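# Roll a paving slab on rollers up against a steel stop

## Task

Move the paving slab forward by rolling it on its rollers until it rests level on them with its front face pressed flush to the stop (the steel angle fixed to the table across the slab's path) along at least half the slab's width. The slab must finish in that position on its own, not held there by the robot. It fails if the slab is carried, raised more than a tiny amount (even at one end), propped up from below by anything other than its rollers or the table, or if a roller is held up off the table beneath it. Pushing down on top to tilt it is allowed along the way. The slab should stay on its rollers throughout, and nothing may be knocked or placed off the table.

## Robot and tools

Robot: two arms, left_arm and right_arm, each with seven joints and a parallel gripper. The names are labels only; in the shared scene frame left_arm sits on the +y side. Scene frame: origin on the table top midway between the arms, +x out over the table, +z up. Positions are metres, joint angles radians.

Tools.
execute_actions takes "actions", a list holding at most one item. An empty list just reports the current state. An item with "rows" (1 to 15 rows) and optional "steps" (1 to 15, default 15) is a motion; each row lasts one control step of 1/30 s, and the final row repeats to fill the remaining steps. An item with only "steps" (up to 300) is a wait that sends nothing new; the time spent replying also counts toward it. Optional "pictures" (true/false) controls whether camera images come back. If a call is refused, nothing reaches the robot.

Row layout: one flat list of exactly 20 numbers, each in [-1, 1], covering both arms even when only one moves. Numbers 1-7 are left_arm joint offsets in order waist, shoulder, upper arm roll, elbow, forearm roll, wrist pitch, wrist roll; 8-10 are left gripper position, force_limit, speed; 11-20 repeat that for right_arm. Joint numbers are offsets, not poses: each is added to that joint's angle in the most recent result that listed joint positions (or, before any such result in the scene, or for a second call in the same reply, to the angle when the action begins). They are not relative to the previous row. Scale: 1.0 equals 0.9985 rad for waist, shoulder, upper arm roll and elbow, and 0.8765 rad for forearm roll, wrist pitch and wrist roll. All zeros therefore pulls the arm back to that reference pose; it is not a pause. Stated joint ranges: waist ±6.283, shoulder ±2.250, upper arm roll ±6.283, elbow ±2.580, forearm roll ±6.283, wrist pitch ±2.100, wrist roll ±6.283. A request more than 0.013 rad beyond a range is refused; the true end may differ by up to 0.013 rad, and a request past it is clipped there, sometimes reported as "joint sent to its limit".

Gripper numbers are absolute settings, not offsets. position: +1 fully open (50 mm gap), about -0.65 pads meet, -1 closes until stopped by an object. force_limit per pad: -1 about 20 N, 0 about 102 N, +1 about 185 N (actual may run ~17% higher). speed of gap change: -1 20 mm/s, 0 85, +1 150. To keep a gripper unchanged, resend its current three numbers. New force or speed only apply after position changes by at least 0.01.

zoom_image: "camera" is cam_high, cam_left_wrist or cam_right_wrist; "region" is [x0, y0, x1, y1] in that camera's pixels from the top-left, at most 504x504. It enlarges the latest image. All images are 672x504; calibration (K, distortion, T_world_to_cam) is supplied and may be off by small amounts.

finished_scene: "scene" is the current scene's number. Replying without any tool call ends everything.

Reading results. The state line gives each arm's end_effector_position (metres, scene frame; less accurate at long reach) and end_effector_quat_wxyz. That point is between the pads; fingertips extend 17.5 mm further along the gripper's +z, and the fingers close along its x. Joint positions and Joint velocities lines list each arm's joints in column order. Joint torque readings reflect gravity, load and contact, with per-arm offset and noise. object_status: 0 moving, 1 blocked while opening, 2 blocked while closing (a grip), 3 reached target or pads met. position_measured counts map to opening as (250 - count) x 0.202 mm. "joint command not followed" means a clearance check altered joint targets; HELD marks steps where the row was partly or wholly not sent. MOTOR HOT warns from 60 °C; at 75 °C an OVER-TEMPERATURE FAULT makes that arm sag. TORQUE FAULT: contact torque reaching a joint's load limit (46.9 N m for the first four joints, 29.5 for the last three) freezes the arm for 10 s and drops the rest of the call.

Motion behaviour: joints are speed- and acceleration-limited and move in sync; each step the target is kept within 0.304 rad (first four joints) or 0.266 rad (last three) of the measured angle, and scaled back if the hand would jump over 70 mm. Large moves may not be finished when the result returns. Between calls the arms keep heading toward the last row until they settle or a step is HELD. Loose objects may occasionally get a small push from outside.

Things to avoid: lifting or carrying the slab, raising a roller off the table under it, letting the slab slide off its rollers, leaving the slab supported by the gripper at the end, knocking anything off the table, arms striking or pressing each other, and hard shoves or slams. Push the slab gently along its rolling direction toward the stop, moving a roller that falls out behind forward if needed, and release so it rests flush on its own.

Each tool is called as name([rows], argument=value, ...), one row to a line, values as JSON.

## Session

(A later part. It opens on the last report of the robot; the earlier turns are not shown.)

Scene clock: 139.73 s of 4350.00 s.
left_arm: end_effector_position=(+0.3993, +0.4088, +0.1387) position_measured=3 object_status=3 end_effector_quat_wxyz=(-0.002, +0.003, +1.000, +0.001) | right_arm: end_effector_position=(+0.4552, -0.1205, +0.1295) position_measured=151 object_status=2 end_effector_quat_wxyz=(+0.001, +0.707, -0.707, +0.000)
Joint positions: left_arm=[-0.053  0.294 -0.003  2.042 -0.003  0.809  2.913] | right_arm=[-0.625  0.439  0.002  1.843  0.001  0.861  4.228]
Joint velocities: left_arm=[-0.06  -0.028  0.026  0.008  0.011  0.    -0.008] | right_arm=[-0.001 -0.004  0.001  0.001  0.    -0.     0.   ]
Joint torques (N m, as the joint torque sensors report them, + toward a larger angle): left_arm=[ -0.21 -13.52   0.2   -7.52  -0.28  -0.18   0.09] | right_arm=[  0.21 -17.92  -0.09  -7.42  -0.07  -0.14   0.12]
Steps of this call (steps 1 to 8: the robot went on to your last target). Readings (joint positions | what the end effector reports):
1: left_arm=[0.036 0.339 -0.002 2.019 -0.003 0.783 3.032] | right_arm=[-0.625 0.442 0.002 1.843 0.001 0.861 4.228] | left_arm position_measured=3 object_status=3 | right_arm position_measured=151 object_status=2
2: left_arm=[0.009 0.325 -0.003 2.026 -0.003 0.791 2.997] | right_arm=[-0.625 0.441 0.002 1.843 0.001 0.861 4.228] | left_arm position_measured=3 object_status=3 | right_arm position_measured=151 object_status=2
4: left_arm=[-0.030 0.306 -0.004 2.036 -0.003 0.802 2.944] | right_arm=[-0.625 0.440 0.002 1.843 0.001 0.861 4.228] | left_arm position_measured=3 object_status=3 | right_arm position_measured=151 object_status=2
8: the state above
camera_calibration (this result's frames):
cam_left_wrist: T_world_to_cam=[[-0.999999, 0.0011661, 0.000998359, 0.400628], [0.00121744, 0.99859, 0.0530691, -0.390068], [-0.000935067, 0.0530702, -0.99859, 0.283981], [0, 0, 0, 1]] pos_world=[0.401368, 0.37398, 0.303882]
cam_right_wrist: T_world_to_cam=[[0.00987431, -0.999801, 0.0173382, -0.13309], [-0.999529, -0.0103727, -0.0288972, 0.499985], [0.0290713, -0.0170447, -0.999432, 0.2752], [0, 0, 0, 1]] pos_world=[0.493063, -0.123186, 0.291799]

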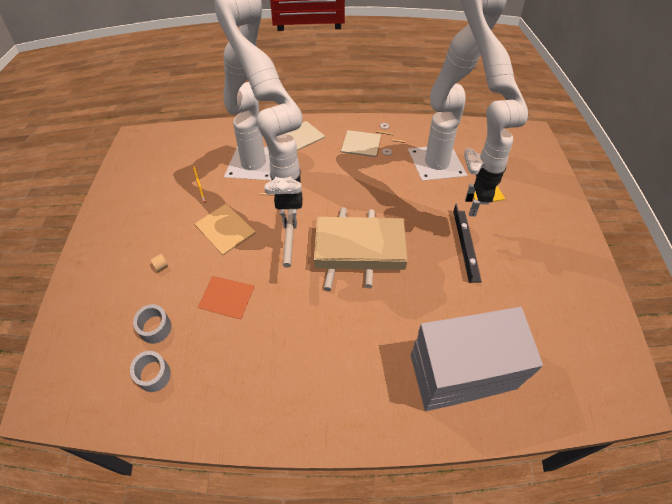

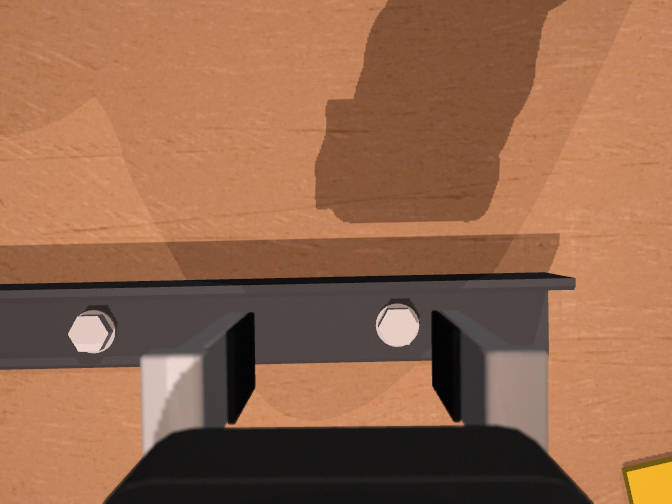

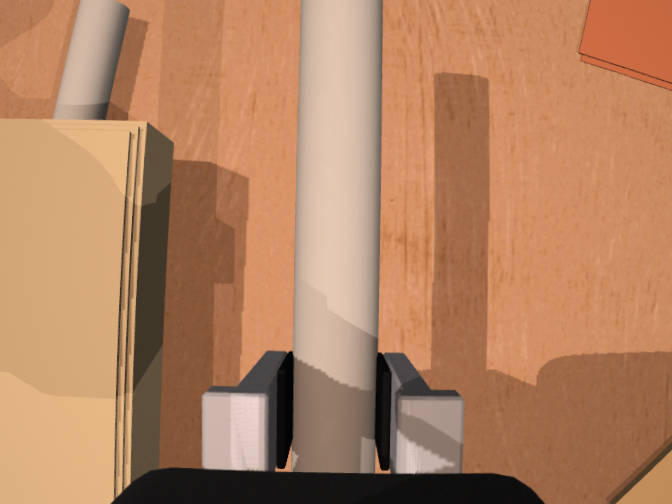

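execute_actions([
  {"rows":[[0,0,0,0,0,0,0,1,0,0, -0.458,0.5085,0,-1.0,0,0.565,-0.523,-1,0,0.5]],"steps":15},
], pictures=false)

execute_actions([
  {"steps":30},
])

Scene clock: 142.37 s of 4350.00 s.
left_arm: end_effector_position=(+0.3993, +0.4088, +0.1387) position_measured=3 object_status=3 end_effector_quat_wxyz=(-0.002, +0.003, +1.000, +0.001) | right_arm: end_effector_position=(+0.4329, +0.0109, +0.0864) position_measured=151 object_status=2 end_effector_quat_wxyz=(+0.106, +0.702, -0.704, +0.014)
Joint positions: left_arm=[-0.053  0.294 -0.003  2.042 -0.003  0.809  2.913] | right_arm=[-0.927  0.737  0.02   1.458  0.018  1.159  3.928]
Joint velocities: left_arm=[ 0.     0.     0.     0.    -0.    -0.    -0.002] | right_arm=[-0.513  0.527 -0.002 -1.128 -0.007  0.706 -0.647]
Joint torques (N m, as the joint torque sensors report them, + toward a larger angle): left_arm=[  0.29 -13.32   0.49  -7.07   0.03  -0.12   0.14] | right_arm=[ -8.7   14.16 -10.59  16.82  -7.23   4.71   1.12]
From where the robot then was, a joint's target lay farther than a number of 1.0 reaches, so one or more steps of this call were cut to that.
Steps of this call (steps 1 to 30: the robot went on to your last target; steps 31 to 64: nothing new was sent; steps 65 to 79: all 15 steps of this action). Readings (joint positions | what the end effector reports):
65: left_arm=[-0.060 0.291 -0.002 2.043 -0.003 0.809 2.913] | right_arm=[-0.626 0.440 0.002 1.842 0.001 0.862 4.227] | left_arm position_measured=3 object_status=3 | right_arm position_measured=151 object_status=2
66: left_arm=[-0.056 0.293 -0.003 2.042 -0.003 0.809 2.913] | right_arm=[-0.633 0.447 0.003 1.836 0.002 0.867 4.223] | left_arm position_measured=3 object_status=3 | right_arm position_measured=151 object_status=2
68: left_arm=[-0.054 0.294 -0.002 2.042 -0.002 0.809 2.913] | right_arm=[-0.663 0.478 0.005 1.809 0.002 0.891 4.200] | left_arm position_measured=3 object_status=3 | right_arm position_measured=151 object_status=2
72: left_arm=[-0.053 0.294 -0.003 2.042 -0.003 0.809 2.913] | right_arm=[-0.771 0.587 0.003 1.703 0.001 0.983 4.107] | left_arm position_measured=3 object_status=3 | right_arm position_measured=151 object_status=2
79: the state above

Scene clock: 143.37 s of 4350.00 s.
left_arm: end_effector_position=(+0.3993, +0.4088, +0.1387) position_measured=3 object_status=3 end_effector_quat_wxyz=(-0.002, +0.003, +1.000, +0.001) | right_arm: end_effector_position=(+0.4751, +0.2156, +0.1310) position_measured=151 object_status=2 end_effector_quat_wxyz=(+0.003, +0.707, -0.707, +0.002)
Joint positions: left_arm=[-0.053  0.294 -0.003  2.042 -0.003  0.809  2.913] | right_arm=[-1.082  0.947  0.002  0.844  0.001  1.357  3.769]
Joint velocities: left_arm=[-0. -0.  0. -0.  0. -0. -0.] | right_arm=[-0.001  0.003 -0.    -0.001 -0.     0.     0.   ]
Joint torques (N m, as the joint torque sensors report them, + toward a larger angle): left_arm=[  0.   -13.57   0.17  -6.89  -0.21  -0.01   0.42] | right_arm=[ -0.16 -28.74   0.34 -10.14   0.27   0.1    0.  ]
Steps of this call (steps 1 to 30: the robot went on to your last target). Readings (joint positions | what the end effector reports):
1: left_arm=[-0.053 0.294 -0.003 2.042 -0.003 0.809 2.913] | right_arm=[-0.944 0.755 0.020 1.421 0.018 1.183 3.908] | left_arm position_measured=3 object_status=3 | right_arm position_measured=151 object_status=2
2: left_arm=[-0.053 0.294 -0.003 2.042 -0.003 0.809 2.913] | right_arm=[-0.959 0.772 0.020 1.384 0.018 1.204 3.889] | left_arm position_measured=3 object_status=3 | right_arm position_measured=151 object_status=2
4: left_arm=[-0.053 0.294 -0.003 2.042 -0.003 0.809 2.913] | right_arm=[-0.985 0.805 0.020 1.312 0.017 1.243 3.858] | left_arm position_measured=3 object_status=3 | right_arm position_measured=151 object_status=2
8: left_arm=[-0.053 0.294 -0.003 2.042 -0.003 0.809 2.913] | right_arm=[-1.025 0.860 0.011 1.174 0.008 1.296 3.818] | left_arm position_measured=3 object_status=3 | right_arm position_measured=151 object_status=2
30: the state above
camera_calibration (this result's frames):
cam_left_wrist: T_world_to_cam=[[-0.999999, 0.00116619, 0.000995576, 0.40063], [0.00121738, 0.99859, 0.0530696, -0.390069], [-0.000932283, 0.0530708, -0.99859, 0.28398], [0, 0, 0, 1]] pos_world=[0.401369, 0.373981, 0.303882]
cam_right_wrist: T_world_to_cam=[[0.00900486, -0.999728, 0.0215003, 0.202612], [-0.999562, -0.00960534, -0.0279912, 0.523111], [0.0281901, -0.0212389, -0.999377, 0.283243], [0, 0, 0, 1]] pos_world=[0.513073, 0.213597, 0.293353]

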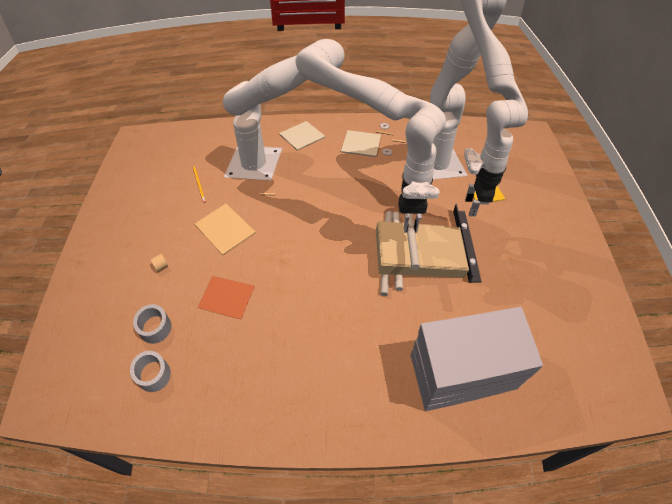

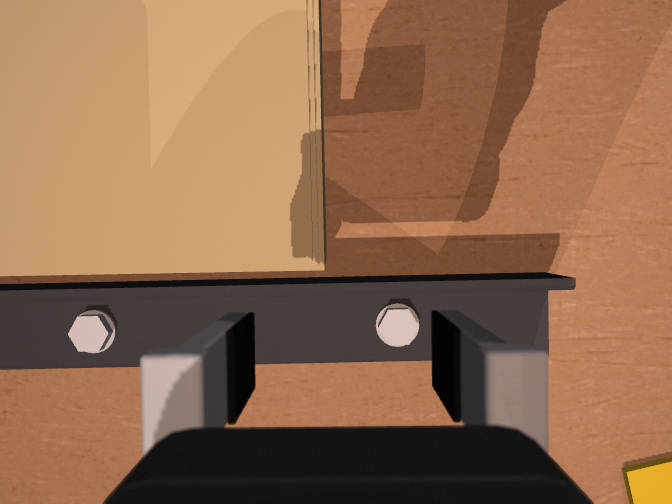

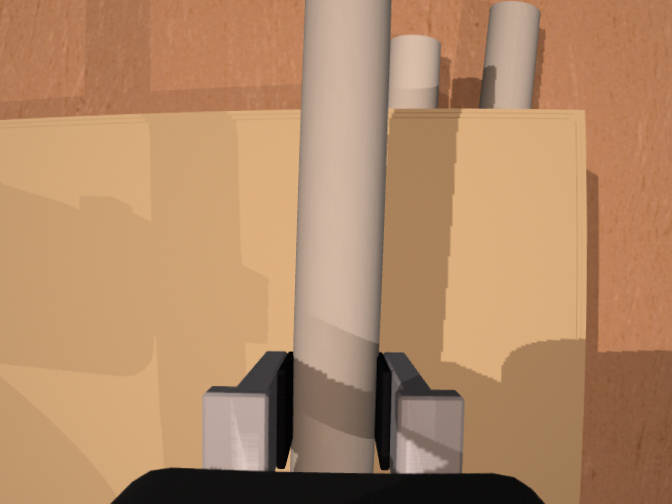

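zoom_image(camera="cam_high", region=[350, 180, 510, 310])

Region (350, 180, 510, 310) of cam_high's 672x504 image, scaled by 3.150, with more detail than that image has; it fills the top 410 rows of this view, and the rest is white.

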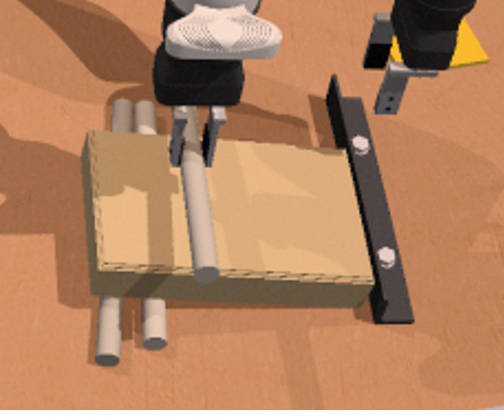

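execute_actions([
  {"rows":[[0,0,0,0,0,0,0,1,0,0, 0.078,-0.14,0,0.283,0,-0.166,0.09,-1,0,0.5]],"steps":13},
], pictures=false)

execute_actions([
  {"rows":[[0,0,0,0,0,0,0,1,0,0, 0.078,-0.14,0,0.283,0,-0.166,0.09,-1,0,0.5]],"steps":13},
], pictures=false)

execute_actions([
  {"rows":[[0,0,0,0,0,0,0,1,0,0, 0.039,-0.07,0,0.142,0,-0.083,0.045,-1,0,0.5]],"steps":13},
])

Scene clock: 160.77 s of 4350.00 s.
left_arm: end_effector_position=(+0.3993, +0.4088, +0.1387) position_measured=3 object_status=3 end_effector_quat_wxyz=(-0.002, +0.003, +1.000, +0.001) | right_arm: end_effector_position=(+0.4818, +0.1472, +0.1316) position_measured=151 object_status=2 end_effector_quat_wxyz=(+0.003, +0.707, -0.707, +0.002)
Joint positions: left_arm=[-0.053  0.294 -0.003  2.042 -0.003  0.809  2.913] | right_arm=[-1.007  0.815  0.003  1.116  0.001  1.217  3.846]
Joint velocities: left_arm=[ 0.     0.     0.001 -0.     0.    -0.    -0.   ] | right_arm=[ 0.074 -0.118 -0.002  0.297 -0.002 -0.151  0.083]
Joint torques (N m, as the joint torque sensors report them, + toward a larger angle): left_arm=[ -0.18 -13.33   0.08  -6.99  -0.1   -0.16   0.1 ] | right_arm=[ -1.85 -25.69  -0.99 -10.44  -0.59  -0.29   0.  ]
Steps of this call (steps 1 to 15: the robot went on to your last target; steps 16 to 90: nothing new was sent; then 13.97 s passed at rest; steps 91 to 103: all 13 steps of this action). Readings (joint positions | what the end effector reports):
91: left_arm=[-0.053 0.294 -0.003 2.042 -0.003 0.809 2.913] | right_arm=[-1.082 0.946 0.002 0.845 0.001 1.356 3.770] | left_arm position_measured=3 object_status=3 | right_arm position_measured=151 object_status=2
92: left_arm=[-0.053 0.294 -0.003 2.042 -0.003 0.809 2.913] | right_arm=[-1.080 0.943 0.001 0.851 0.000 1.353 3.771] | left_arm position_measured=3 object_status=3 | right_arm position_measured=151 object_status=2
94: left_arm=[-0.053 0.294 -0.003 2.042 -0.003 0.809 2.913] | right_arm=[-1.073 0.927 0.000 0.878 0.000 1.339 3.778] | left_arm position_measured=3 object_status=3 | right_arm position_measured=151 object_status=2
98: left_arm=[-0.053 0.294 -0.003 2.042 -0.003 0.809 2.913] | right_arm=[-1.039 0.866 0.001 0.998 0.000 1.277 3.812] | left_arm position_measured=3 object_status=3 | right_arm position_measured=151 object_status=2
103: the state above

Scene clock: 161.20 s of 4350.00 s.
left_arm: end_effector_position=(+0.3993, +0.4088, +0.1387) position_measured=3 object_status=3 end_effector_quat_wxyz=(-0.002, +0.003, +1.000, +0.001) | right_arm: end_effector_position=(+0.4719, +0.0709, +0.1286) position_measured=151 object_status=2 end_effector_quat_wxyz=(+0.004, +0.708, -0.706, +0.002)
Joint positions: left_arm=[-0.053  0.294 -0.003  2.042 -0.003  0.809  2.913] | right_arm=[-0.931  0.681  0.005  1.395  0.002  1.074  3.924]
Joint velocities: left_arm=[ 0.     0.     0.    -0.    -0.    -0.001  0.   ] | right_arm=[ 0.022 -0.031 -0.002  0.103 -0.001 -0.053  0.029]
Joint torques (N m, as the joint torque sensors report them, + toward a larger angle): left_arm=[  0.1  -13.44   0.41  -6.88  -0.13  -0.26   0.15] | right_arm=[ -1.6  -22.5   -0.96  -9.75  -0.16  -0.6   -0.17]
Steps of this call (steps 1 to 13: all 13 steps of this action). Readings (joint positions | what the end effector reports):
1: left_arm=[-0.053 0.294 -0.003 2.042 -0.003 0.809 2.913] | right_arm=[-1.005 0.811 0.003 1.125 0.001 1.212 3.848] | left_arm position_measured=3 object_status=3 | right_arm position_measured=151 object_status=2
2: left_arm=[-0.053 0.294 -0.003 2.042 -0.003 0.809 2.913] | right_arm=[-1.002 0.804 0.002 1.137 0.001 1.206 3.851] | left_arm position_measured=3 object_status=3 | right_arm position_measured=151 object_status=2
4: left_arm=[-0.053 0.294 -0.003 2.042 -0.003 0.809 2.913] | right_arm=[-0.991 0.782 0.001 1.176 0.000 1.185 3.862] | left_arm position_measured=3 object_status=3 | right_arm position_measured=151 object_status=2
8: left_arm=[-0.053 0.294 -0.003 2.042 -0.003 0.809 2.913] | right_arm=[-0.954 0.717 0.003 1.307 0.001 1.118 3.899] | left_arm position_measured=3 object_status=3 | right_arm position_measured=151 object_status=2
13: the state above

Scene clock: 161.63 s of 4350.00 s.
left_arm: end_effector_position=(+0.3993, +0.4088, +0.1387) position_measured=3 object_status=3 end_effector_quat_wxyz=(-0.002, +0.003, +1.000, +0.001) | right_arm: end_effector_position=(+0.4599, +0.0314, +0.1258) position_measured=151 object_status=2 end_effector_quat_wxyz=(+0.005, +0.708, -0.706, +0.002)
Joint positions: left_arm=[-0.053  0.294 -0.003  2.042 -0.003  0.809  2.913] | right_arm=[-0.893  0.614  0.005  1.536  0.002  1.001  3.963]
Joint velocities: left_arm=[-0.     0.    -0.001 -0.    -0.     0.002 -0.   ] | right_arm=[ 0.006 -0.021 -0.008  0.004 -0.002 -0.006  0.   ]
Joint torques (N m, as the joint torque sensors report them, + toward a larger angle): left_arm=[  0.24 -13.5    0.52  -6.86  -0.07  -0.23   0.17] | right_arm=[  0.16 -21.39   0.5   -8.53   0.06  -0.32   0.11]
Steps of this call (steps 1 to 13: all 13 steps of this action). Readings (joint positions | what the end effector reports):
1: left_arm=[-0.053 0.294 -0.003 2.042 -0.003 0.809 2.913] | right_arm=[-0.931 0.680 0.004 1.398 0.002 1.072 3.925] | left_arm position_measured=3 object_status=3 | right_arm position_measured=151 object_status=2
2: left_arm=[-0.053 0.294 -0.003 2.042 -0.003 0.809 2.913] | right_arm=[-0.929 0.676 0.003 1.404 0.001 1.068 3.926] | left_arm position_measured=3 object_status=3 | right_arm position_measured=151 object_status=2
4: left_arm=[-0.053 0.294 -0.003 2.042 -0.003 0.809 2.913] | right_arm=[-0.921 0.659 0.002 1.431 0.001 1.054 3.933] | left_arm position_measured=3 object_status=3 | right_arm position_measured=151 object_status=2
8: left_arm=[-0.053 0.294 -0.003 2.042 -0.003 0.809 2.913] | right_arm=[-0.898 0.621 0.005 1.516 0.002 1.012 3.958] | left_arm position_measured=3 object_status=3 | right_arm position_measured=151 object_status=2
13: the state above
camera_calibration (this result's frames):
cam_left_wrist: T_world_to_cam=[[-0.999999, 0.00116638, 0.000987855, 0.400635], [0.00121716, 0.99859, 0.0530709, -0.39007], [-0.000924561, 0.053072, -0.99859, 0.283977], [0, 0, 0, 1]] pos_world=[0.401372, 0.373981, 0.303882]
cam_right_wrist: T_world_to_cam=[[0.0119594, -0.999613, 0.0251132, 0.0168897], [-0.999586, -0.012609, -0.0258706, 0.505843], [0.0261773, -0.0247934, -0.99935, 0.275513], [0, 0, 0, 1]] pos_world=[0.49822, 0.0300923, 0.287996]

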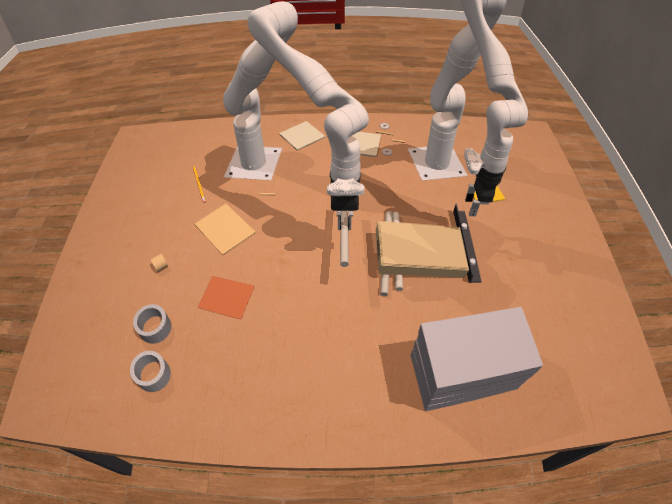

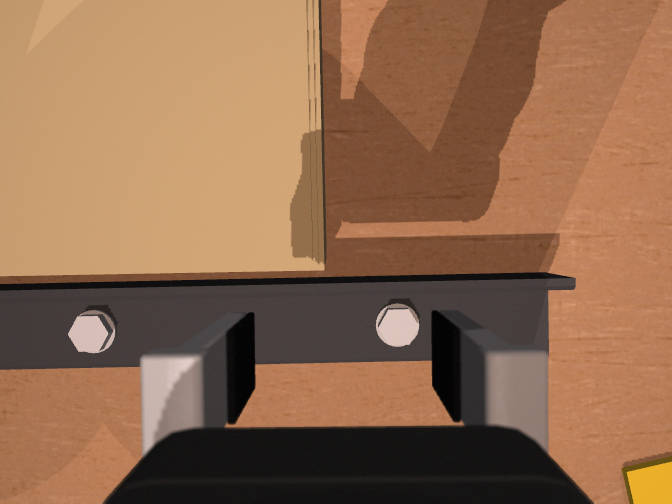

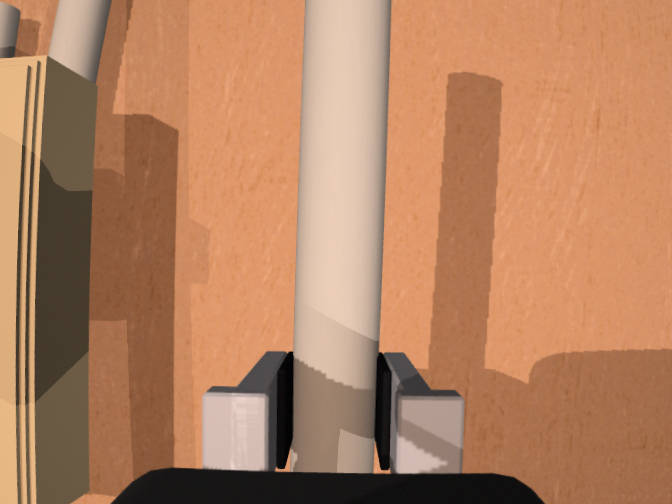

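execute_actions([
  {"rows":[[0,0,0,0,0,0,0,1,0,0, -0.284,0.065,0,-0.118,0,0.055,-0.157,-1,0,0.5]],"steps":15},
], pictures=false)

execute_actions([
  {"rows":[[0,0,0,0,0,0,0,1,0,0, -0.284,0.065,0,-0.118,0,0.055,-0.157,-1,0,0.5]],"steps":15},
], pictures=false)

execute_actions([
  {"steps":8},
])

Scene clock: 179.13 s of 4350.00 s.
left_arm: end_effector_position=(+0.3993, +0.4088, +0.1387) position_measured=3 object_status=3 end_effector_quat_wxyz=(-0.002, +0.003, +1.000, +0.001) | right_arm: end_effector_position=(+0.3719, +0.1557, +0.1243) position_measured=151 object_status=2 end_effector_quat_wxyz=(+0.001, +0.756, -0.654, +0.001)
Joint positions: left_arm=[-0.053  0.294 -0.003  2.042 -0.003  0.809  2.913] | right_arm=[-1.168  0.676  0.001  1.421  0.     1.048  3.828]
Joint velocities: left_arm=[ 0.    -0.     0.     0.    -0.    -0.002  0.   ] | right_arm=[-0.156  0.031 -0.018 -0.073 -0.006  0.031 -0.089]
Joint torques (N m, as the joint torque sensors report them, + toward a larger angle): left_arm=[  0.23 -13.56   0.12  -6.96   0.    -0.19   0.09] | right_arm=[  5.46 -23.59   3.47  -8.27   0.72   0.03   0.02]
Steps of this call (steps 1 to 15: the robot went on to your last target; steps 16 to 90: nothing new was sent; then 14.00 s passed at rest; steps 91 to 105: all 15 steps of this action). Readings (joint positions | what the end effector reports):
91: left_arm=[-0.053 0.294 -0.003 2.042 -0.003 0.809 2.913] | right_arm=[-0.894 0.612 0.005 1.536 0.002 1.001 3.963] | left_arm position_measured=3 object_status=3 | right_arm position_measured=151 object_status=2
92: left_arm=[-0.053 0.294 -0.003 2.042 -0.003 0.809 2.913] | right_arm=[-0.900 0.613 0.007 1.534 0.003 1.002 3.961] | left_arm position_measured=3 object_status=3 | right_arm position_measured=151 object_status=2
94: left_arm=[-0.053 0.294 -0.003 2.042 -0.003 0.809 2.913] | right_arm=[-0.929 0.621 0.009 1.523 0.004 1.007 3.948] | left_arm position_measured=3 object_status=3 | right_arm position_measured=151 object_status=2
98: left_arm=[-0.053 0.294 -0.003 2.042 -0.003 0.809 2.913] | right_arm=[-1.032 0.645 0.006 1.480 0.002 1.024 3.898] | left_arm position_measured=3 object_status=3 | right_arm position_measured=151 object_status=2
105: the state above

Scene clock: 179.63 s of 4350.00 s.
left_arm: end_effector_position=(+0.3993, +0.4088, +0.1387) position_measured=3 object_status=3 end_effector_quat_wxyz=(-0.002, +0.003, +1.000, +0.001) | right_arm: end_effector_position=(+0.2438, +0.2534, +0.1219) position_measured=151 object_status=2 end_effector_quat_wxyz=(-0.001, +0.801, -0.599, -0.002)
Joint positions: left_arm=[-0.053  0.294 -0.003  2.042 -0.003  0.809  2.913] | right_arm=[-1.444  0.739 -0.003  1.304 -0.001  1.095  3.692]
Joint velocities: left_arm=[-0.    -0.     0.     0.001  0.     0.002  0.   ] | right_arm=[-0.106  0.018 -0.019 -0.049 -0.006  0.021 -0.061]
Joint torques (N m, as the joint torque sensors report them, + toward a larger angle): left_arm=[ -0.04 -13.49   0.18  -7.03   0.1   -0.14   0.09] | right_arm=[  5.79 -25.11   3.94  -9.03   1.08   0.28   0.05]
Steps of this call (steps 1 to 15: all 15 steps of this action). Readings (joint positions | what the end effector reports):
1: left_arm=[-0.053 0.294 -0.003 2.042 -0.003 0.809 2.913] | right_arm=[-1.173 0.677 0.001 1.418 0.001 1.049 3.826] | left_arm position_measured=3 object_status=3 | right_arm position_measured=151 object_status=2
2: left_arm=[-0.053 0.294 -0.003 2.042 -0.003 0.809 2.913] | right_arm=[-1.183 0.679 0.004 1.415 0.002 1.051 3.822] | left_arm position_measured=3 object_status=3 | right_arm position_measured=151 object_status=2
4: left_arm=[-0.053 0.294 -0.003 2.042 -0.003 0.809 2.913] | right_arm=[-1.217 0.688 0.008 1.402 0.004 1.057 3.806] | left_arm position_measured=3 object_status=3 | right_arm position_measured=151 object_status=2
8: left_arm=[-0.053 0.294 -0.003 2.042 -0.003 0.809 2.913] | right_arm=[-1.318 0.711 0.004 1.359 0.001 1.073 3.757] | left_arm position_measured=3 object_status=3 | right_arm position_measured=151 object_status=2
15: the state above

Scene clock: 179.90 s of 4350.00 s.
left_arm: end_effector_position=(+0.3993, +0.4088, +0.1387) position_measured=3 object_status=3 end_effector_quat_wxyz=(-0.002, +0.003, +1.000, +0.001) | right_arm: end_effector_position=(+0.2429, +0.2538, +0.1213) position_measured=151 object_status=2 end_effector_quat_wxyz=(-0.001, +0.802, -0.598, +0.000)
Joint positions: left_arm=[-0.053  0.294 -0.003  2.042 -0.003  0.809  2.913] | right_arm=[-1.451  0.741  0.001  1.303  0.     1.096  3.69 ]
Joint velocities: left_arm=[-0.    -0.     0.    -0.     0.     0.     0.001] | right_arm=[-0.006  0.003 -0.001 -0.    -0.001  0.    -0.   ]
Joint torques (N m, as the joint torque sensors report them, + toward a larger angle): left_arm=[  0.42 -13.28   0.14  -6.97   0.06  -0.3    0.22] | right_arm=[ -0.08 -24.52   0.38  -8.97  -0.16  -0.05   0.09]
Steps of this call (steps 1 to 8: the robot went on to your last target). Readings (joint positions | what the end effector reports):
1: left_arm=[-0.053 0.294 -0.003 2.042 -0.003 0.809 2.913] | right_arm=[-1.446 0.739 -0.003 1.303 -0.001 1.096 3.691] | left_arm position_measured=3 object_status=3 | right_arm position_measured=151 object_status=2
2: left_arm=[-0.053 0.294 -0.003 2.042 -0.003 0.809 2.913] | right_arm=[-1.448 0.739 -0.002 1.303 -0.001 1.096 3.690] | left_arm position_measured=3 object_status=3 | right_arm position_measured=151 object_status=2
4: left_arm=[-0.053 0.294 -0.003 2.042 -0.003 0.809 2.913] | right_arm=[-1.449 0.740 0.001 1.303 0.000 1.096 3.690] | left_arm position_measured=3 object_status=3 | right_arm position_measured=151 object_status=2
8: the state above
camera_calibration (this result's frames):
cam_left_wrist: T_world_to_cam=[[-0.999999, 0.00116664, 0.000983014, 0.400639], [0.00121716, 0.99859, 0.0530716, -0.39007], [-0.000919713, 0.0530728, -0.99859, 0.283975], [0, 0, 0, 1]] pos_world=[0.401374, 0.373981, 0.303883]
cam_right_wrist: T_world_to_cam=[[0.294154, -0.955651, 0.0142963, 0.163496], [-0.955128, -0.294471, -0.0318886, 0.353131], [0.0346843, -0.00427464, -0.999389, 0.275031], [0, 0, 0, 1]] pos_world=[0.279654, 0.261407, 0.283786]

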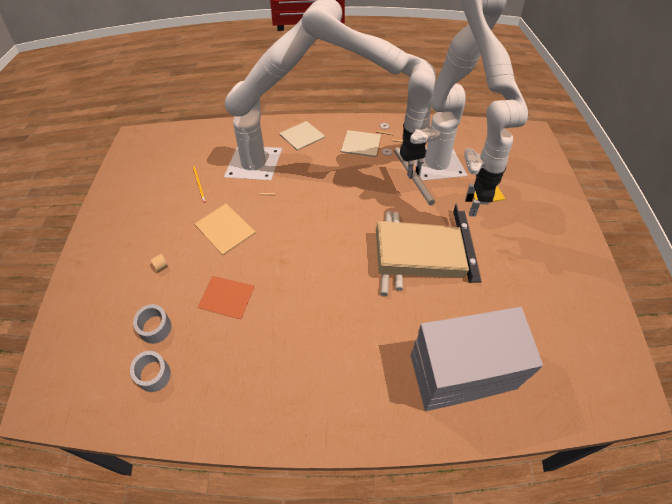

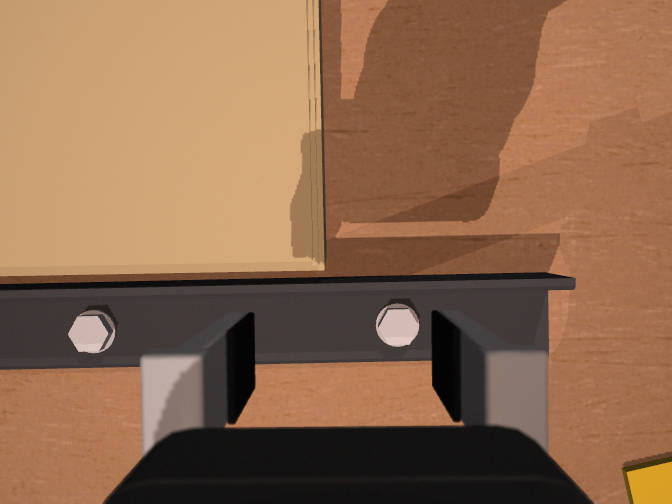

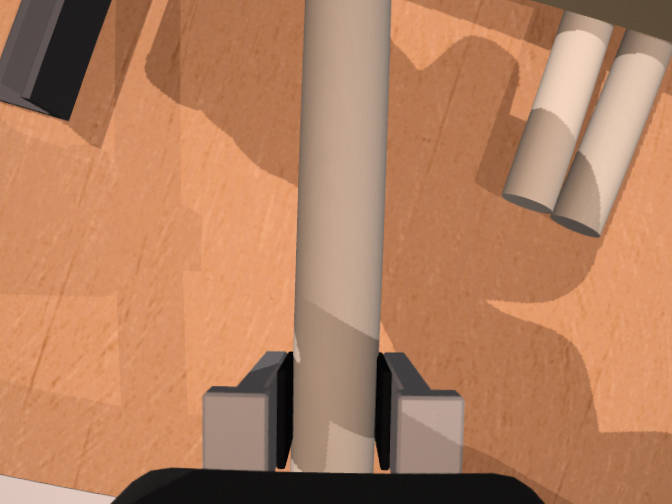

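execute_actions([
  {"rows":[[0,0,0,0,0,0,0,1,0,0, 0,0.130,0,0.086,0,-0.244,0,-1,0,0.5]],"steps":15},
], pictures=false)

execute_actions([
  {"steps":5},
], pictures=false)

execute_actions([
  {"rows":[[0,0,0,0,0,0,0,1,0,0, 0,0,0,0,0,0,0,1,0,0]],"steps":12},
])

Scene clock: 182.77 s of 4350.00 s.
left_arm: end_effector_position=(+0.3993, +0.4088, +0.1387) position_measured=3 object_status=3 end_effector_quat_wxyz=(-0.002, +0.003, +1.000, +0.001) | right_arm: end_effector_position=(+0.2429, +0.2545, +0.0276) position_measured=151 object_status=2 end_effector_quat_wxyz=(-0.001, +0.802, -0.597, -0.000)
Joint positions: left_arm=[-0.053  0.294 -0.003  2.042 -0.003  0.809  2.913] | right_arm=[-1.45   0.867  0.001  1.388 -0.     0.884  3.691]
Joint velocities: left_arm=[ 0. -0.  0.  0.  0.  0.  0.] | right_arm=[ 0.     0.006  0.001 -0.002 -0.001 -0.002 -0.   ]
Joint torques (N m, as the joint torque sensors report them, + toward a larger angle): left_arm=[  0.11 -13.35   0.23  -7.03  -0.1   -0.13   0.07] | right_arm=[ -0.39 -22.66   0.5   -7.31   0.18  -1.2   -0.13]
Steps of this call (steps 1 to 15: the robot went on to your last target; steps 16 to 71: nothing new was sent; steps 72 to 86: all 15 steps of this action). Readings (joint positions | what the end effector reports):
72: left_arm=[-0.053 0.294 -0.003 2.042 -0.003 0.809 2.913] | right_arm=[-1.451 0.742 0.001 1.303 0.000 1.095 3.690] | left_arm position_measured=3 object_status=3 | right_arm position_measured=151 object_status=2
73: left_arm=[-0.053 0.294 -0.003 2.042 -0.003 0.809 2.913] | right_arm=[-1.451 0.748 0.001 1.306 0.000 1.087 3.690] | left_arm position_measured=3 object_status=3 | right_arm position_measured=151 object_status=2
75: left_arm=[-0.053 0.294 -0.003 2.042 -0.003 0.809 2.913] | right_arm=[-1.451 0.776 0.001 1.322 0.000 1.043 3.690] | left_arm position_measured=3 object_status=3 | right_arm position_measured=151 object_status=2
79: left_arm=[-0.053 0.294 -0.003 2.042 -0.003 0.809 2.913] | right_arm=[-1.451 0.853 0.001 1.377 0.000 0.912 3.690] | left_arm position_measured=3 object_status=3 | right_arm position_measured=151 object_status=2
86: the state above

Scene clock: 182.93 s of 4350.00 s.
left_arm: end_effector_position=(+0.3993, +0.4088, +0.1387) position_measured=3 object_status=3 end_effector_quat_wxyz=(-0.002, +0.003, +1.000, +0.001) | right_arm: end_effector_position=(+0.2429, +0.2545, +0.0274) position_measured=151 object_status=2 end_effector_quat_wxyz=(-0.001, +0.802, -0.598, -0.000)
Joint positions: left_arm=[-0.053  0.294 -0.003  2.042 -0.003  0.809  2.913] | right_arm=[-1.45   0.867  0.001  1.388 -0.     0.884  3.691]
Joint velocities: left_arm=[0.    0.    0.    0.    0.    0.001 0.001] | right_arm=[ 0.     0.001 -0.001 -0.    -0.    -0.    -0.   ]
Joint torques (N m, as the joint torque sensors report them, + toward a larger angle): left_arm=[  0.37 -13.46   0.09  -7.05  -0.13  -0.14   0.18] | right_arm=[ -0.44 -22.14   0.69  -7.36   0.34  -0.98  -0.14]
Steps of this call (steps 1 to 5: the robot went on to your last target). Readings (joint positions | what the end effector reports):
1: left_arm=[-0.053 0.294 -0.003 2.042 -0.003 0.809 2.913] | right_arm=[-1.450 0.867 0.001 1.388 -0.000 0.884 3.691] | left_arm position_measured=3 object_status=3 | right_arm position_measured=151 object_status=2
2: left_arm=[-0.053 0.294 -0.003 2.042 -0.003 0.809 2.913] | right_arm=[-1.450 0.867 0.001 1.388 -0.000 0.884 3.691] | left_arm position_measured=3 object_status=3 | right_arm position_measured=151 object_status=2
4: left_arm=[-0.053 0.294 -0.003 2.042 -0.003 0.809 2.913] | right_arm=[-1.450 0.867 0.001 1.388 -0.000 0.884 3.691] | left_arm position_measured=3 object_status=3 | right_arm position_measured=151 object_status=2
5: the state above

Scene clock: 183.33 s of 4350.00 s.
left_arm: end_effector_position=(+0.3993, +0.4088, +0.1387) position_measured=3 object_status=3 end_effector_quat_wxyz=(-0.002, +0.003, +1.000, +0.001) | right_arm: end_effector_position=(+0.2429, +0.2545, +0.0275) position_measured=3 object_status=0 end_effector_quat_wxyz=(-0.001, +0.802, -0.598, -0.000)
Joint positions: left_arm=[-0.053  0.294 -0.003  2.042 -0.003  0.809  2.913] | right_arm=[-1.45   0.867  0.001  1.388 -0.     0.884  3.691]
Joint velocities: left_arm=[-0.    -0.    -0.001  0.002  0.     0.002  0.   ] | right_arm=[ 0.     0.001 -0.     0.     0.     0.    -0.   ]
Joint torques (N m, as the joint torque sensors report them, + toward a larger angle): left_arm=[ -0.04 -13.19   0.26  -6.98   0.07  -0.06   0.04] | right_arm=[  0.07 -25.06   0.13  -7.77   0.05  -0.04   0.11]
Steps of this call (steps 1 to 12: all 12 steps of this action). Readings (joint positions | what the end effector reports):
1: left_arm=[-0.053 0.294 -0.003 2.042 -0.003 0.809 2.913] | right_arm=[-1.450 0.866 0.001 1.388 -0.000 0.884 3.691] | left_arm position_measured=3 object_status=3 | right_arm position_measured=141 object_status=0
2: left_arm=[-0.053 0.294 -0.003 2.042 -0.003 0.809 2.913] | right_arm=[-1.450 0.866 0.001 1.388 -0.000 0.884 3.691] | left_arm position_measured=3 object_status=3 | right_arm position_measured=127 object_status=0
4: left_arm=[-0.053 0.294 -0.003 2.042 -0.003 0.809 2.913] | right_arm=[-1.450 0.866 0.001 1.388 -0.000 0.884 3.691] | left_arm position_measured=3 object_status=3 | right_arm position_measured=99 object_status=0
8: left_arm=[-0.053 0.294 -0.003 2.042 -0.003 0.809 2.913] | right_arm=[-1.450 0.867 0.001 1.388 -0.000 0.884 3.691] | left_arm position_measured=3 object_status=3 | right_arm position_measured=43 object_status=0
12: the state above
camera_calibration (this result's frames):
cam_left_wrist: T_world_to_cam=[[-0.999999, 0.00116657, 0.000978274, 0.400642], [0.00121685, 0.99859, 0.0530722, -0.390071], [-0.000914983, 0.0530734, -0.99859, 0.283973], [0, 0, 0, 1]] pos_world=[0.401376, 0.373982, 0.303883]
cam_right_wrist: T_world_to_cam=[[0.294301, -0.955617, 0.013506, 0.165541], [-0.955104, -0.294588, -0.0315336, 0.350331], [0.0341128, -0.0036193, -0.999411, 0.181198], [0, 0, 0, 1]] pos_world=[0.279702, 0.262053, 0.189903]

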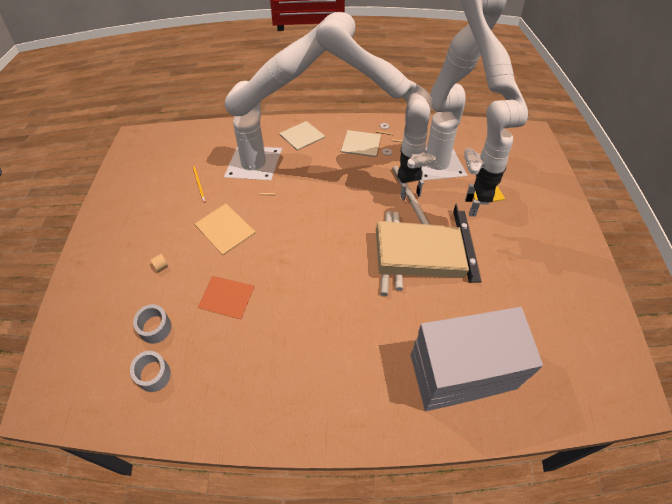

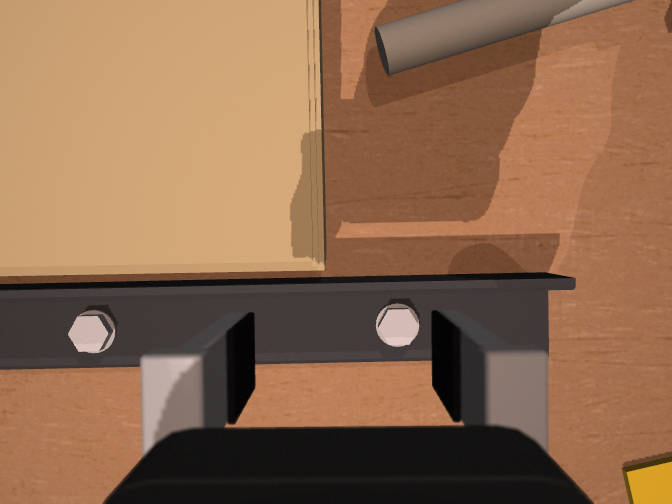

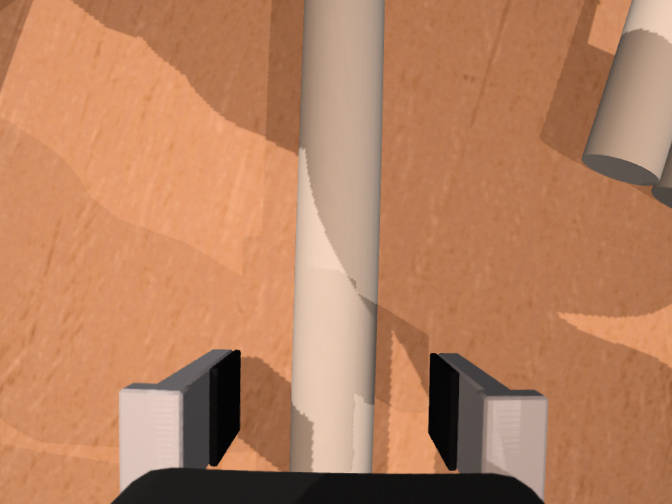

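execute_actions([
  {"rows":[[0,0,0,0,0,0,0,1,0,0, 0,-0.126,0,-0.085,0,0.242,0,0.34,0,0]],"steps":12},
], pictures=false)

execute_actions([
  {"rows":[[0,0,0,0,0,0,0,1,0,0, 0.2855,0.137,0,-0.2845,0,0.169,0.089,0.34,0,0]],"steps":15},
], pictures=false)

execute_actions([
  {"rows":[[0.3,-0.09,0,0.172,0,-0.096,-0.3,1,0,0, 0.2855,0.137,0,-0.2845,0,0.169,0.089,0.34,0,0]],"steps":15},
], pictures=false)

execute_actions([
  {"steps":6},
])

Scene clock: 193.10 s of 4350.00 s.
left_arm: end_effector_position=(+0.3993, +0.4088, +0.1387) position_measured=3 object_status=3 end_effector_quat_wxyz=(-0.002, +0.003, +1.000, +0.001) | right_arm: end_effector_position=(+0.2427, +0.2536, +0.1197) position_measured=101 object_status=0 end_effector_quat_wxyz=(+0.000, +0.802, -0.598, +0.000)
Joint positions: left_arm=[-0.053  0.294 -0.003  2.042 -0.003  0.809  2.913] | right_arm=[-1.45   0.744  0.001  1.302 -0.     1.096  3.691]
Joint velocities: left_arm=[ 0.     0.     0.    -0.    -0.001 -0.     0.   ] | right_arm=[-0.    -0.017 -0.002  0.014 -0.001  0.014 -0.   ]
Joint torques (N m, as the joint torque sensors report them, + toward a larger angle): left_arm=[ -0.04 -13.46   0.56  -6.94  -0.07  -0.15   0.1 ] | right_arm=[ -0.32 -24.7   -0.28  -8.77  -0.18  -0.32   0.24]
Steps of this call (steps 1 to 15: the robot went on to your last target; steps 16 to 90: nothing new was sent; then 6.37 s passed at rest; steps 91 to 102: all 12 steps of this action). Readings (joint positions | what the end effector reports):
91: left_arm=[-0.053 0.294 -0.003 2.042 -0.003 0.809 2.913] | right_arm=[-1.450 0.866 0.001 1.388 -0.000 0.885 3.691] | left_arm position_measured=3 object_status=3 | right_arm position_measured=13 object_status=0
92: left_arm=[-0.053 0.294 -0.003 2.042 -0.003 0.809 2.913] | right_arm=[-1.450 0.860 0.001 1.385 -0.000 0.894 3.691] | left_arm position_measured=3 object_status=3 | right_arm position_measured=27 object_status=0
94: left_arm=[-0.053 0.294 -0.003 2.042 -0.003 0.809 2.913] | right_arm=[-1.450 0.832 0.001 1.368 -0.000 0.939 3.691] | left_arm position_measured=3 object_status=3 | right_arm position_measured=56 object_status=0
98: left_arm=[-0.053 0.294 -0.003 2.042 -0.003 0.809 2.913] | right_arm=[-1.450 0.757 0.001 1.313 -0.000 1.069 3.691] | left_arm position_measured=3 object_status=3 | right_arm position_measured=101 object_status=0
102: the state above

Scene clock: 193.60 s of 4350.00 s.
left_arm: end_effector_position=(+0.3993, +0.4088, +0.1387) position_measured=3 object_status=3 end_effector_quat_wxyz=(-0.002, +0.003, +1.000, +0.001) | right_arm: end_effector_position=(+0.4123, +0.2305, +0.1218) position_measured=101 object_status=3 end_effector_quat_wxyz=(-0.001, +0.739, -0.674, +0.002)
Joint positions: left_arm=[-0.053  0.294 -0.003  2.042 -0.003  0.809  2.913] | right_arm=[-1.178  0.873  0.004  1.03   0.001  1.238  3.766]
Joint velocities: left_arm=[ 0.    -0.     0.     0.001  0.    -0.    -0.   ] | right_arm=[ 0.269  0.105  0.032 -0.279  0.014  0.15   0.08 ]
Joint torques (N m, as the joint torque sensors report them, + toward a larger angle): left_arm=[ -0.08 -13.36   0.54  -7.08  -0.05  -0.03   0.11] | right_arm=[ -5.65 -27.51  -3.19  -8.86  -0.69  -0.24  -0.02]
Steps of this call (steps 1 to 15: all 15 steps of this action). Readings (joint positions | what the end effector reports):
1: left_arm=[-0.053 0.294 -0.003 2.042 -0.003 0.809 2.913] | right_arm=[-1.449 0.744 0.000 1.302 -0.000 1.097 3.691] | left_arm position_measured=3 object_status=3 | right_arm position_measured=101 object_status=0
2: left_arm=[-0.053 0.294 -0.003 2.042 -0.003 0.809 2.913] | right_arm=[-1.443 0.747 -0.001 1.296 -0.001 1.100 3.692] | left_arm position_measured=3 object_status=3 | right_arm position_measured=101 object_status=3
4: left_arm=[-0.053 0.294 -0.003 2.042 -0.003 0.809 2.913] | right_arm=[-1.414 0.763 -0.004 1.269 -0.002 1.114 3.699] | left_arm position_measured=3 object_status=3 | right_arm position_measured=101 object_status=3
8: left_arm=[-0.053 0.294 -0.003 2.042 -0.003 0.809 2.913] | right_arm=[-1.319 0.809 -0.001 1.174 -0.001 1.163 3.726] | left_arm position_measured=3 object_status=3 | right_arm position_measured=101 object_status=3
15: the state above

Scene clock: 194.10 s of 4350.00 s.
left_arm: end_effector_position=(+0.3328, +0.3152, +0.1297) position_measured=3 object_status=3 end_effector_quat_wxyz=(-0.002, +0.275, +0.961, +0.000) | right_arm: end_effector_position=(+0.5761, +0.1422, +0.1216) position_measured=101 object_status=3 end_effector_quat_wxyz=(-0.001, +0.667, -0.745, +0.005)
Joint positions: left_arm=[ 0.236  0.207 -0.001  2.212 -0.002  0.727  2.651] | right_arm=[-0.9    1.005  0.007  0.752  0.003  1.383  3.843]
Joint velocities: left_arm=[ 0.056 -0.018 -0.001  0.053 -0.001 -0.022 -0.079] | right_arm=[ 0.17   0.059  0.022 -0.168  0.011  0.094  0.05 ]
Joint torques (N m, as the joint torque sensors report them, + toward a larger angle): left_arm=[ -1.59 -10.75  -1.25  -8.02  -0.36  -0.31  -0.05] | right_arm=[ -7.33 -29.55  -3.05  -9.18  -1.23  -0.47   0.2 ]
Steps of this call (steps 1 to 15: all 15 steps of this action). Readings (joint positions | what the end effector reports):
1: left_arm=[-0.051 0.294 -0.003 2.043 -0.003 0.809 2.912] | right_arm=[-1.169 0.877 0.004 1.021 0.001 1.242 3.768] | left_arm position_measured=3 object_status=3 | right_arm position_measured=101 object_status=3
2: left_arm=[-0.044 0.291 -0.004 2.046 -0.003 0.807 2.908] | right_arm=[-1.158 0.883 0.002 1.010 -0.000 1.249 3.771] | left_arm position_measured=3 object_status=3 | right_arm position_measured=101 object_status=3
4: left_arm=[-0.014 0.282 -0.005 2.061 -0.003 0.799 2.885] | right_arm=[-1.119 0.903 -0.002 0.971 -0.002 1.268 3.781] | left_arm position_measured=3 object_status=3 | right_arm position_measured=101 object_status=3
8: left_arm=[0.104 0.247 -0.004 2.127 -0.003 0.767 2.783] | right_arm=[-1.027 0.947 0.002 0.879 0.000 1.316 3.807] | left_arm position_measured=3 object_status=3 | right_arm position_measured=101 object_status=3
15: the state above

Scene clock: 194.30 s of 4350.00 s.
left_arm: end_effector_position=(+0.3323, +0.3135, +0.1300) position_measured=3 object_status=3 end_effector_quat_wxyz=(-0.001, +0.280, +0.960, +0.001) | right_arm: end_effector_position=(+0.5778, +0.1413, +0.1208) position_measured=101 object_status=3 end_effector_quat_wxyz=(-0.001, +0.666, -0.746, +0.002)
Joint positions: left_arm=[ 0.244  0.205 -0.003  2.214 -0.003  0.725  2.65 ] | right_arm=[-0.894  1.009  0.004  0.746  0.001  1.386  3.844]
Joint velocities: left_arm=[ 0.02  -0.006 -0.     0.001 -0.     0.002  0.   ] | right_arm=[ 0.007  0.012 -0.003 -0.002  0.001  0.     0.   ]
Joint torques (N m, as the joint torque sensors report them, + toward a larger angle): left_arm=[ -0.36 -10.74   0.05  -6.31  -0.25  -0.16   0.12] | right_arm=[  0.01 -29.11   0.46  -9.3   -0.05  -0.37   0.21]
Steps of this call (steps 1 to 6: the robot went on to your last target). Readings (joint positions | what the end effector reports):
1: left_arm=[0.237 0.207 -0.002 2.213 -0.002 0.726 2.650] | right_arm=[-0.897 1.006 0.008 0.749 0.004 1.385 3.844] | left_arm position_measured=3 object_status=3 | right_arm position_measured=101 object_status=3
2: left_arm=[0.239 0.206 -0.002 2.214 -0.003 0.725 2.650] | right_arm=[-0.895 1.006 0.007 0.747 0.003 1.386 3.844] | left_arm position_measured=3 object_status=3 | right_arm position_measured=101 object_status=3
4: left_arm=[0.242 0.205 -0.003 2.214 -0.003 0.725 2.650] | right_arm=[-0.894 1.008 0.004 0.746 0.001 1.386 3.844] | left_arm position_measured=3 object_status=3 | right_arm position_measured=101 object_status=3
6: the state above
camera_calibration (this result's frames):
cam_left_wrist: T_world_to_cam=[[-0.846418, 0.532519, -0.000359645, 0.116281], [0.531776, 0.845272, 0.0522432, -0.422497], [0.0281245, 0.0440284, -0.998634, 0.273518], [0, 0, 0, 1]] pos_world=[0.315404, 0.28316, 0.295259]
cam_right_wrist: T_world_to_cam=[[-0.105384, -0.994277, 0.0175142, 0.193413], [-0.99392, 0.104749, -0.0339327, 0.60602], [0.0319039, -0.0209837, -0.999271, 0.266297], [0, 0, 0, 1]] pos_world=[0.614222, 0.134414, 0.283279]

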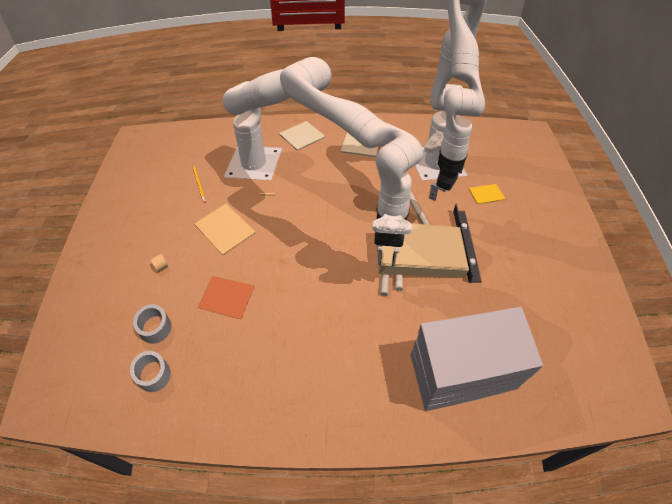

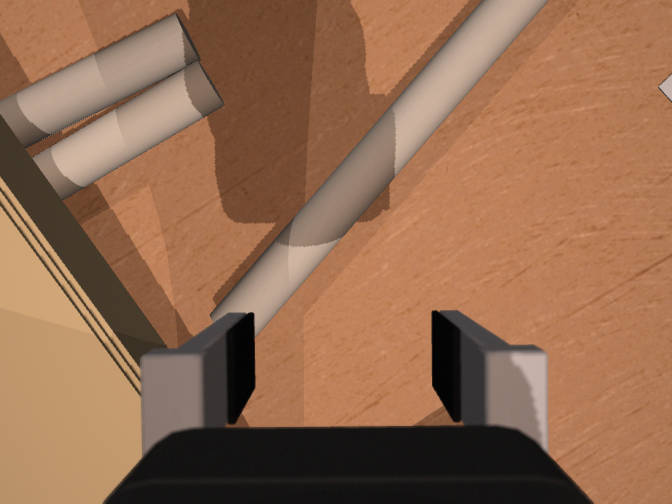

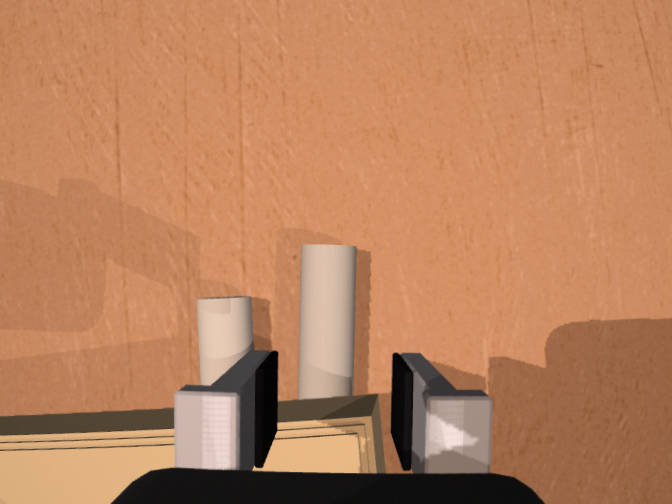

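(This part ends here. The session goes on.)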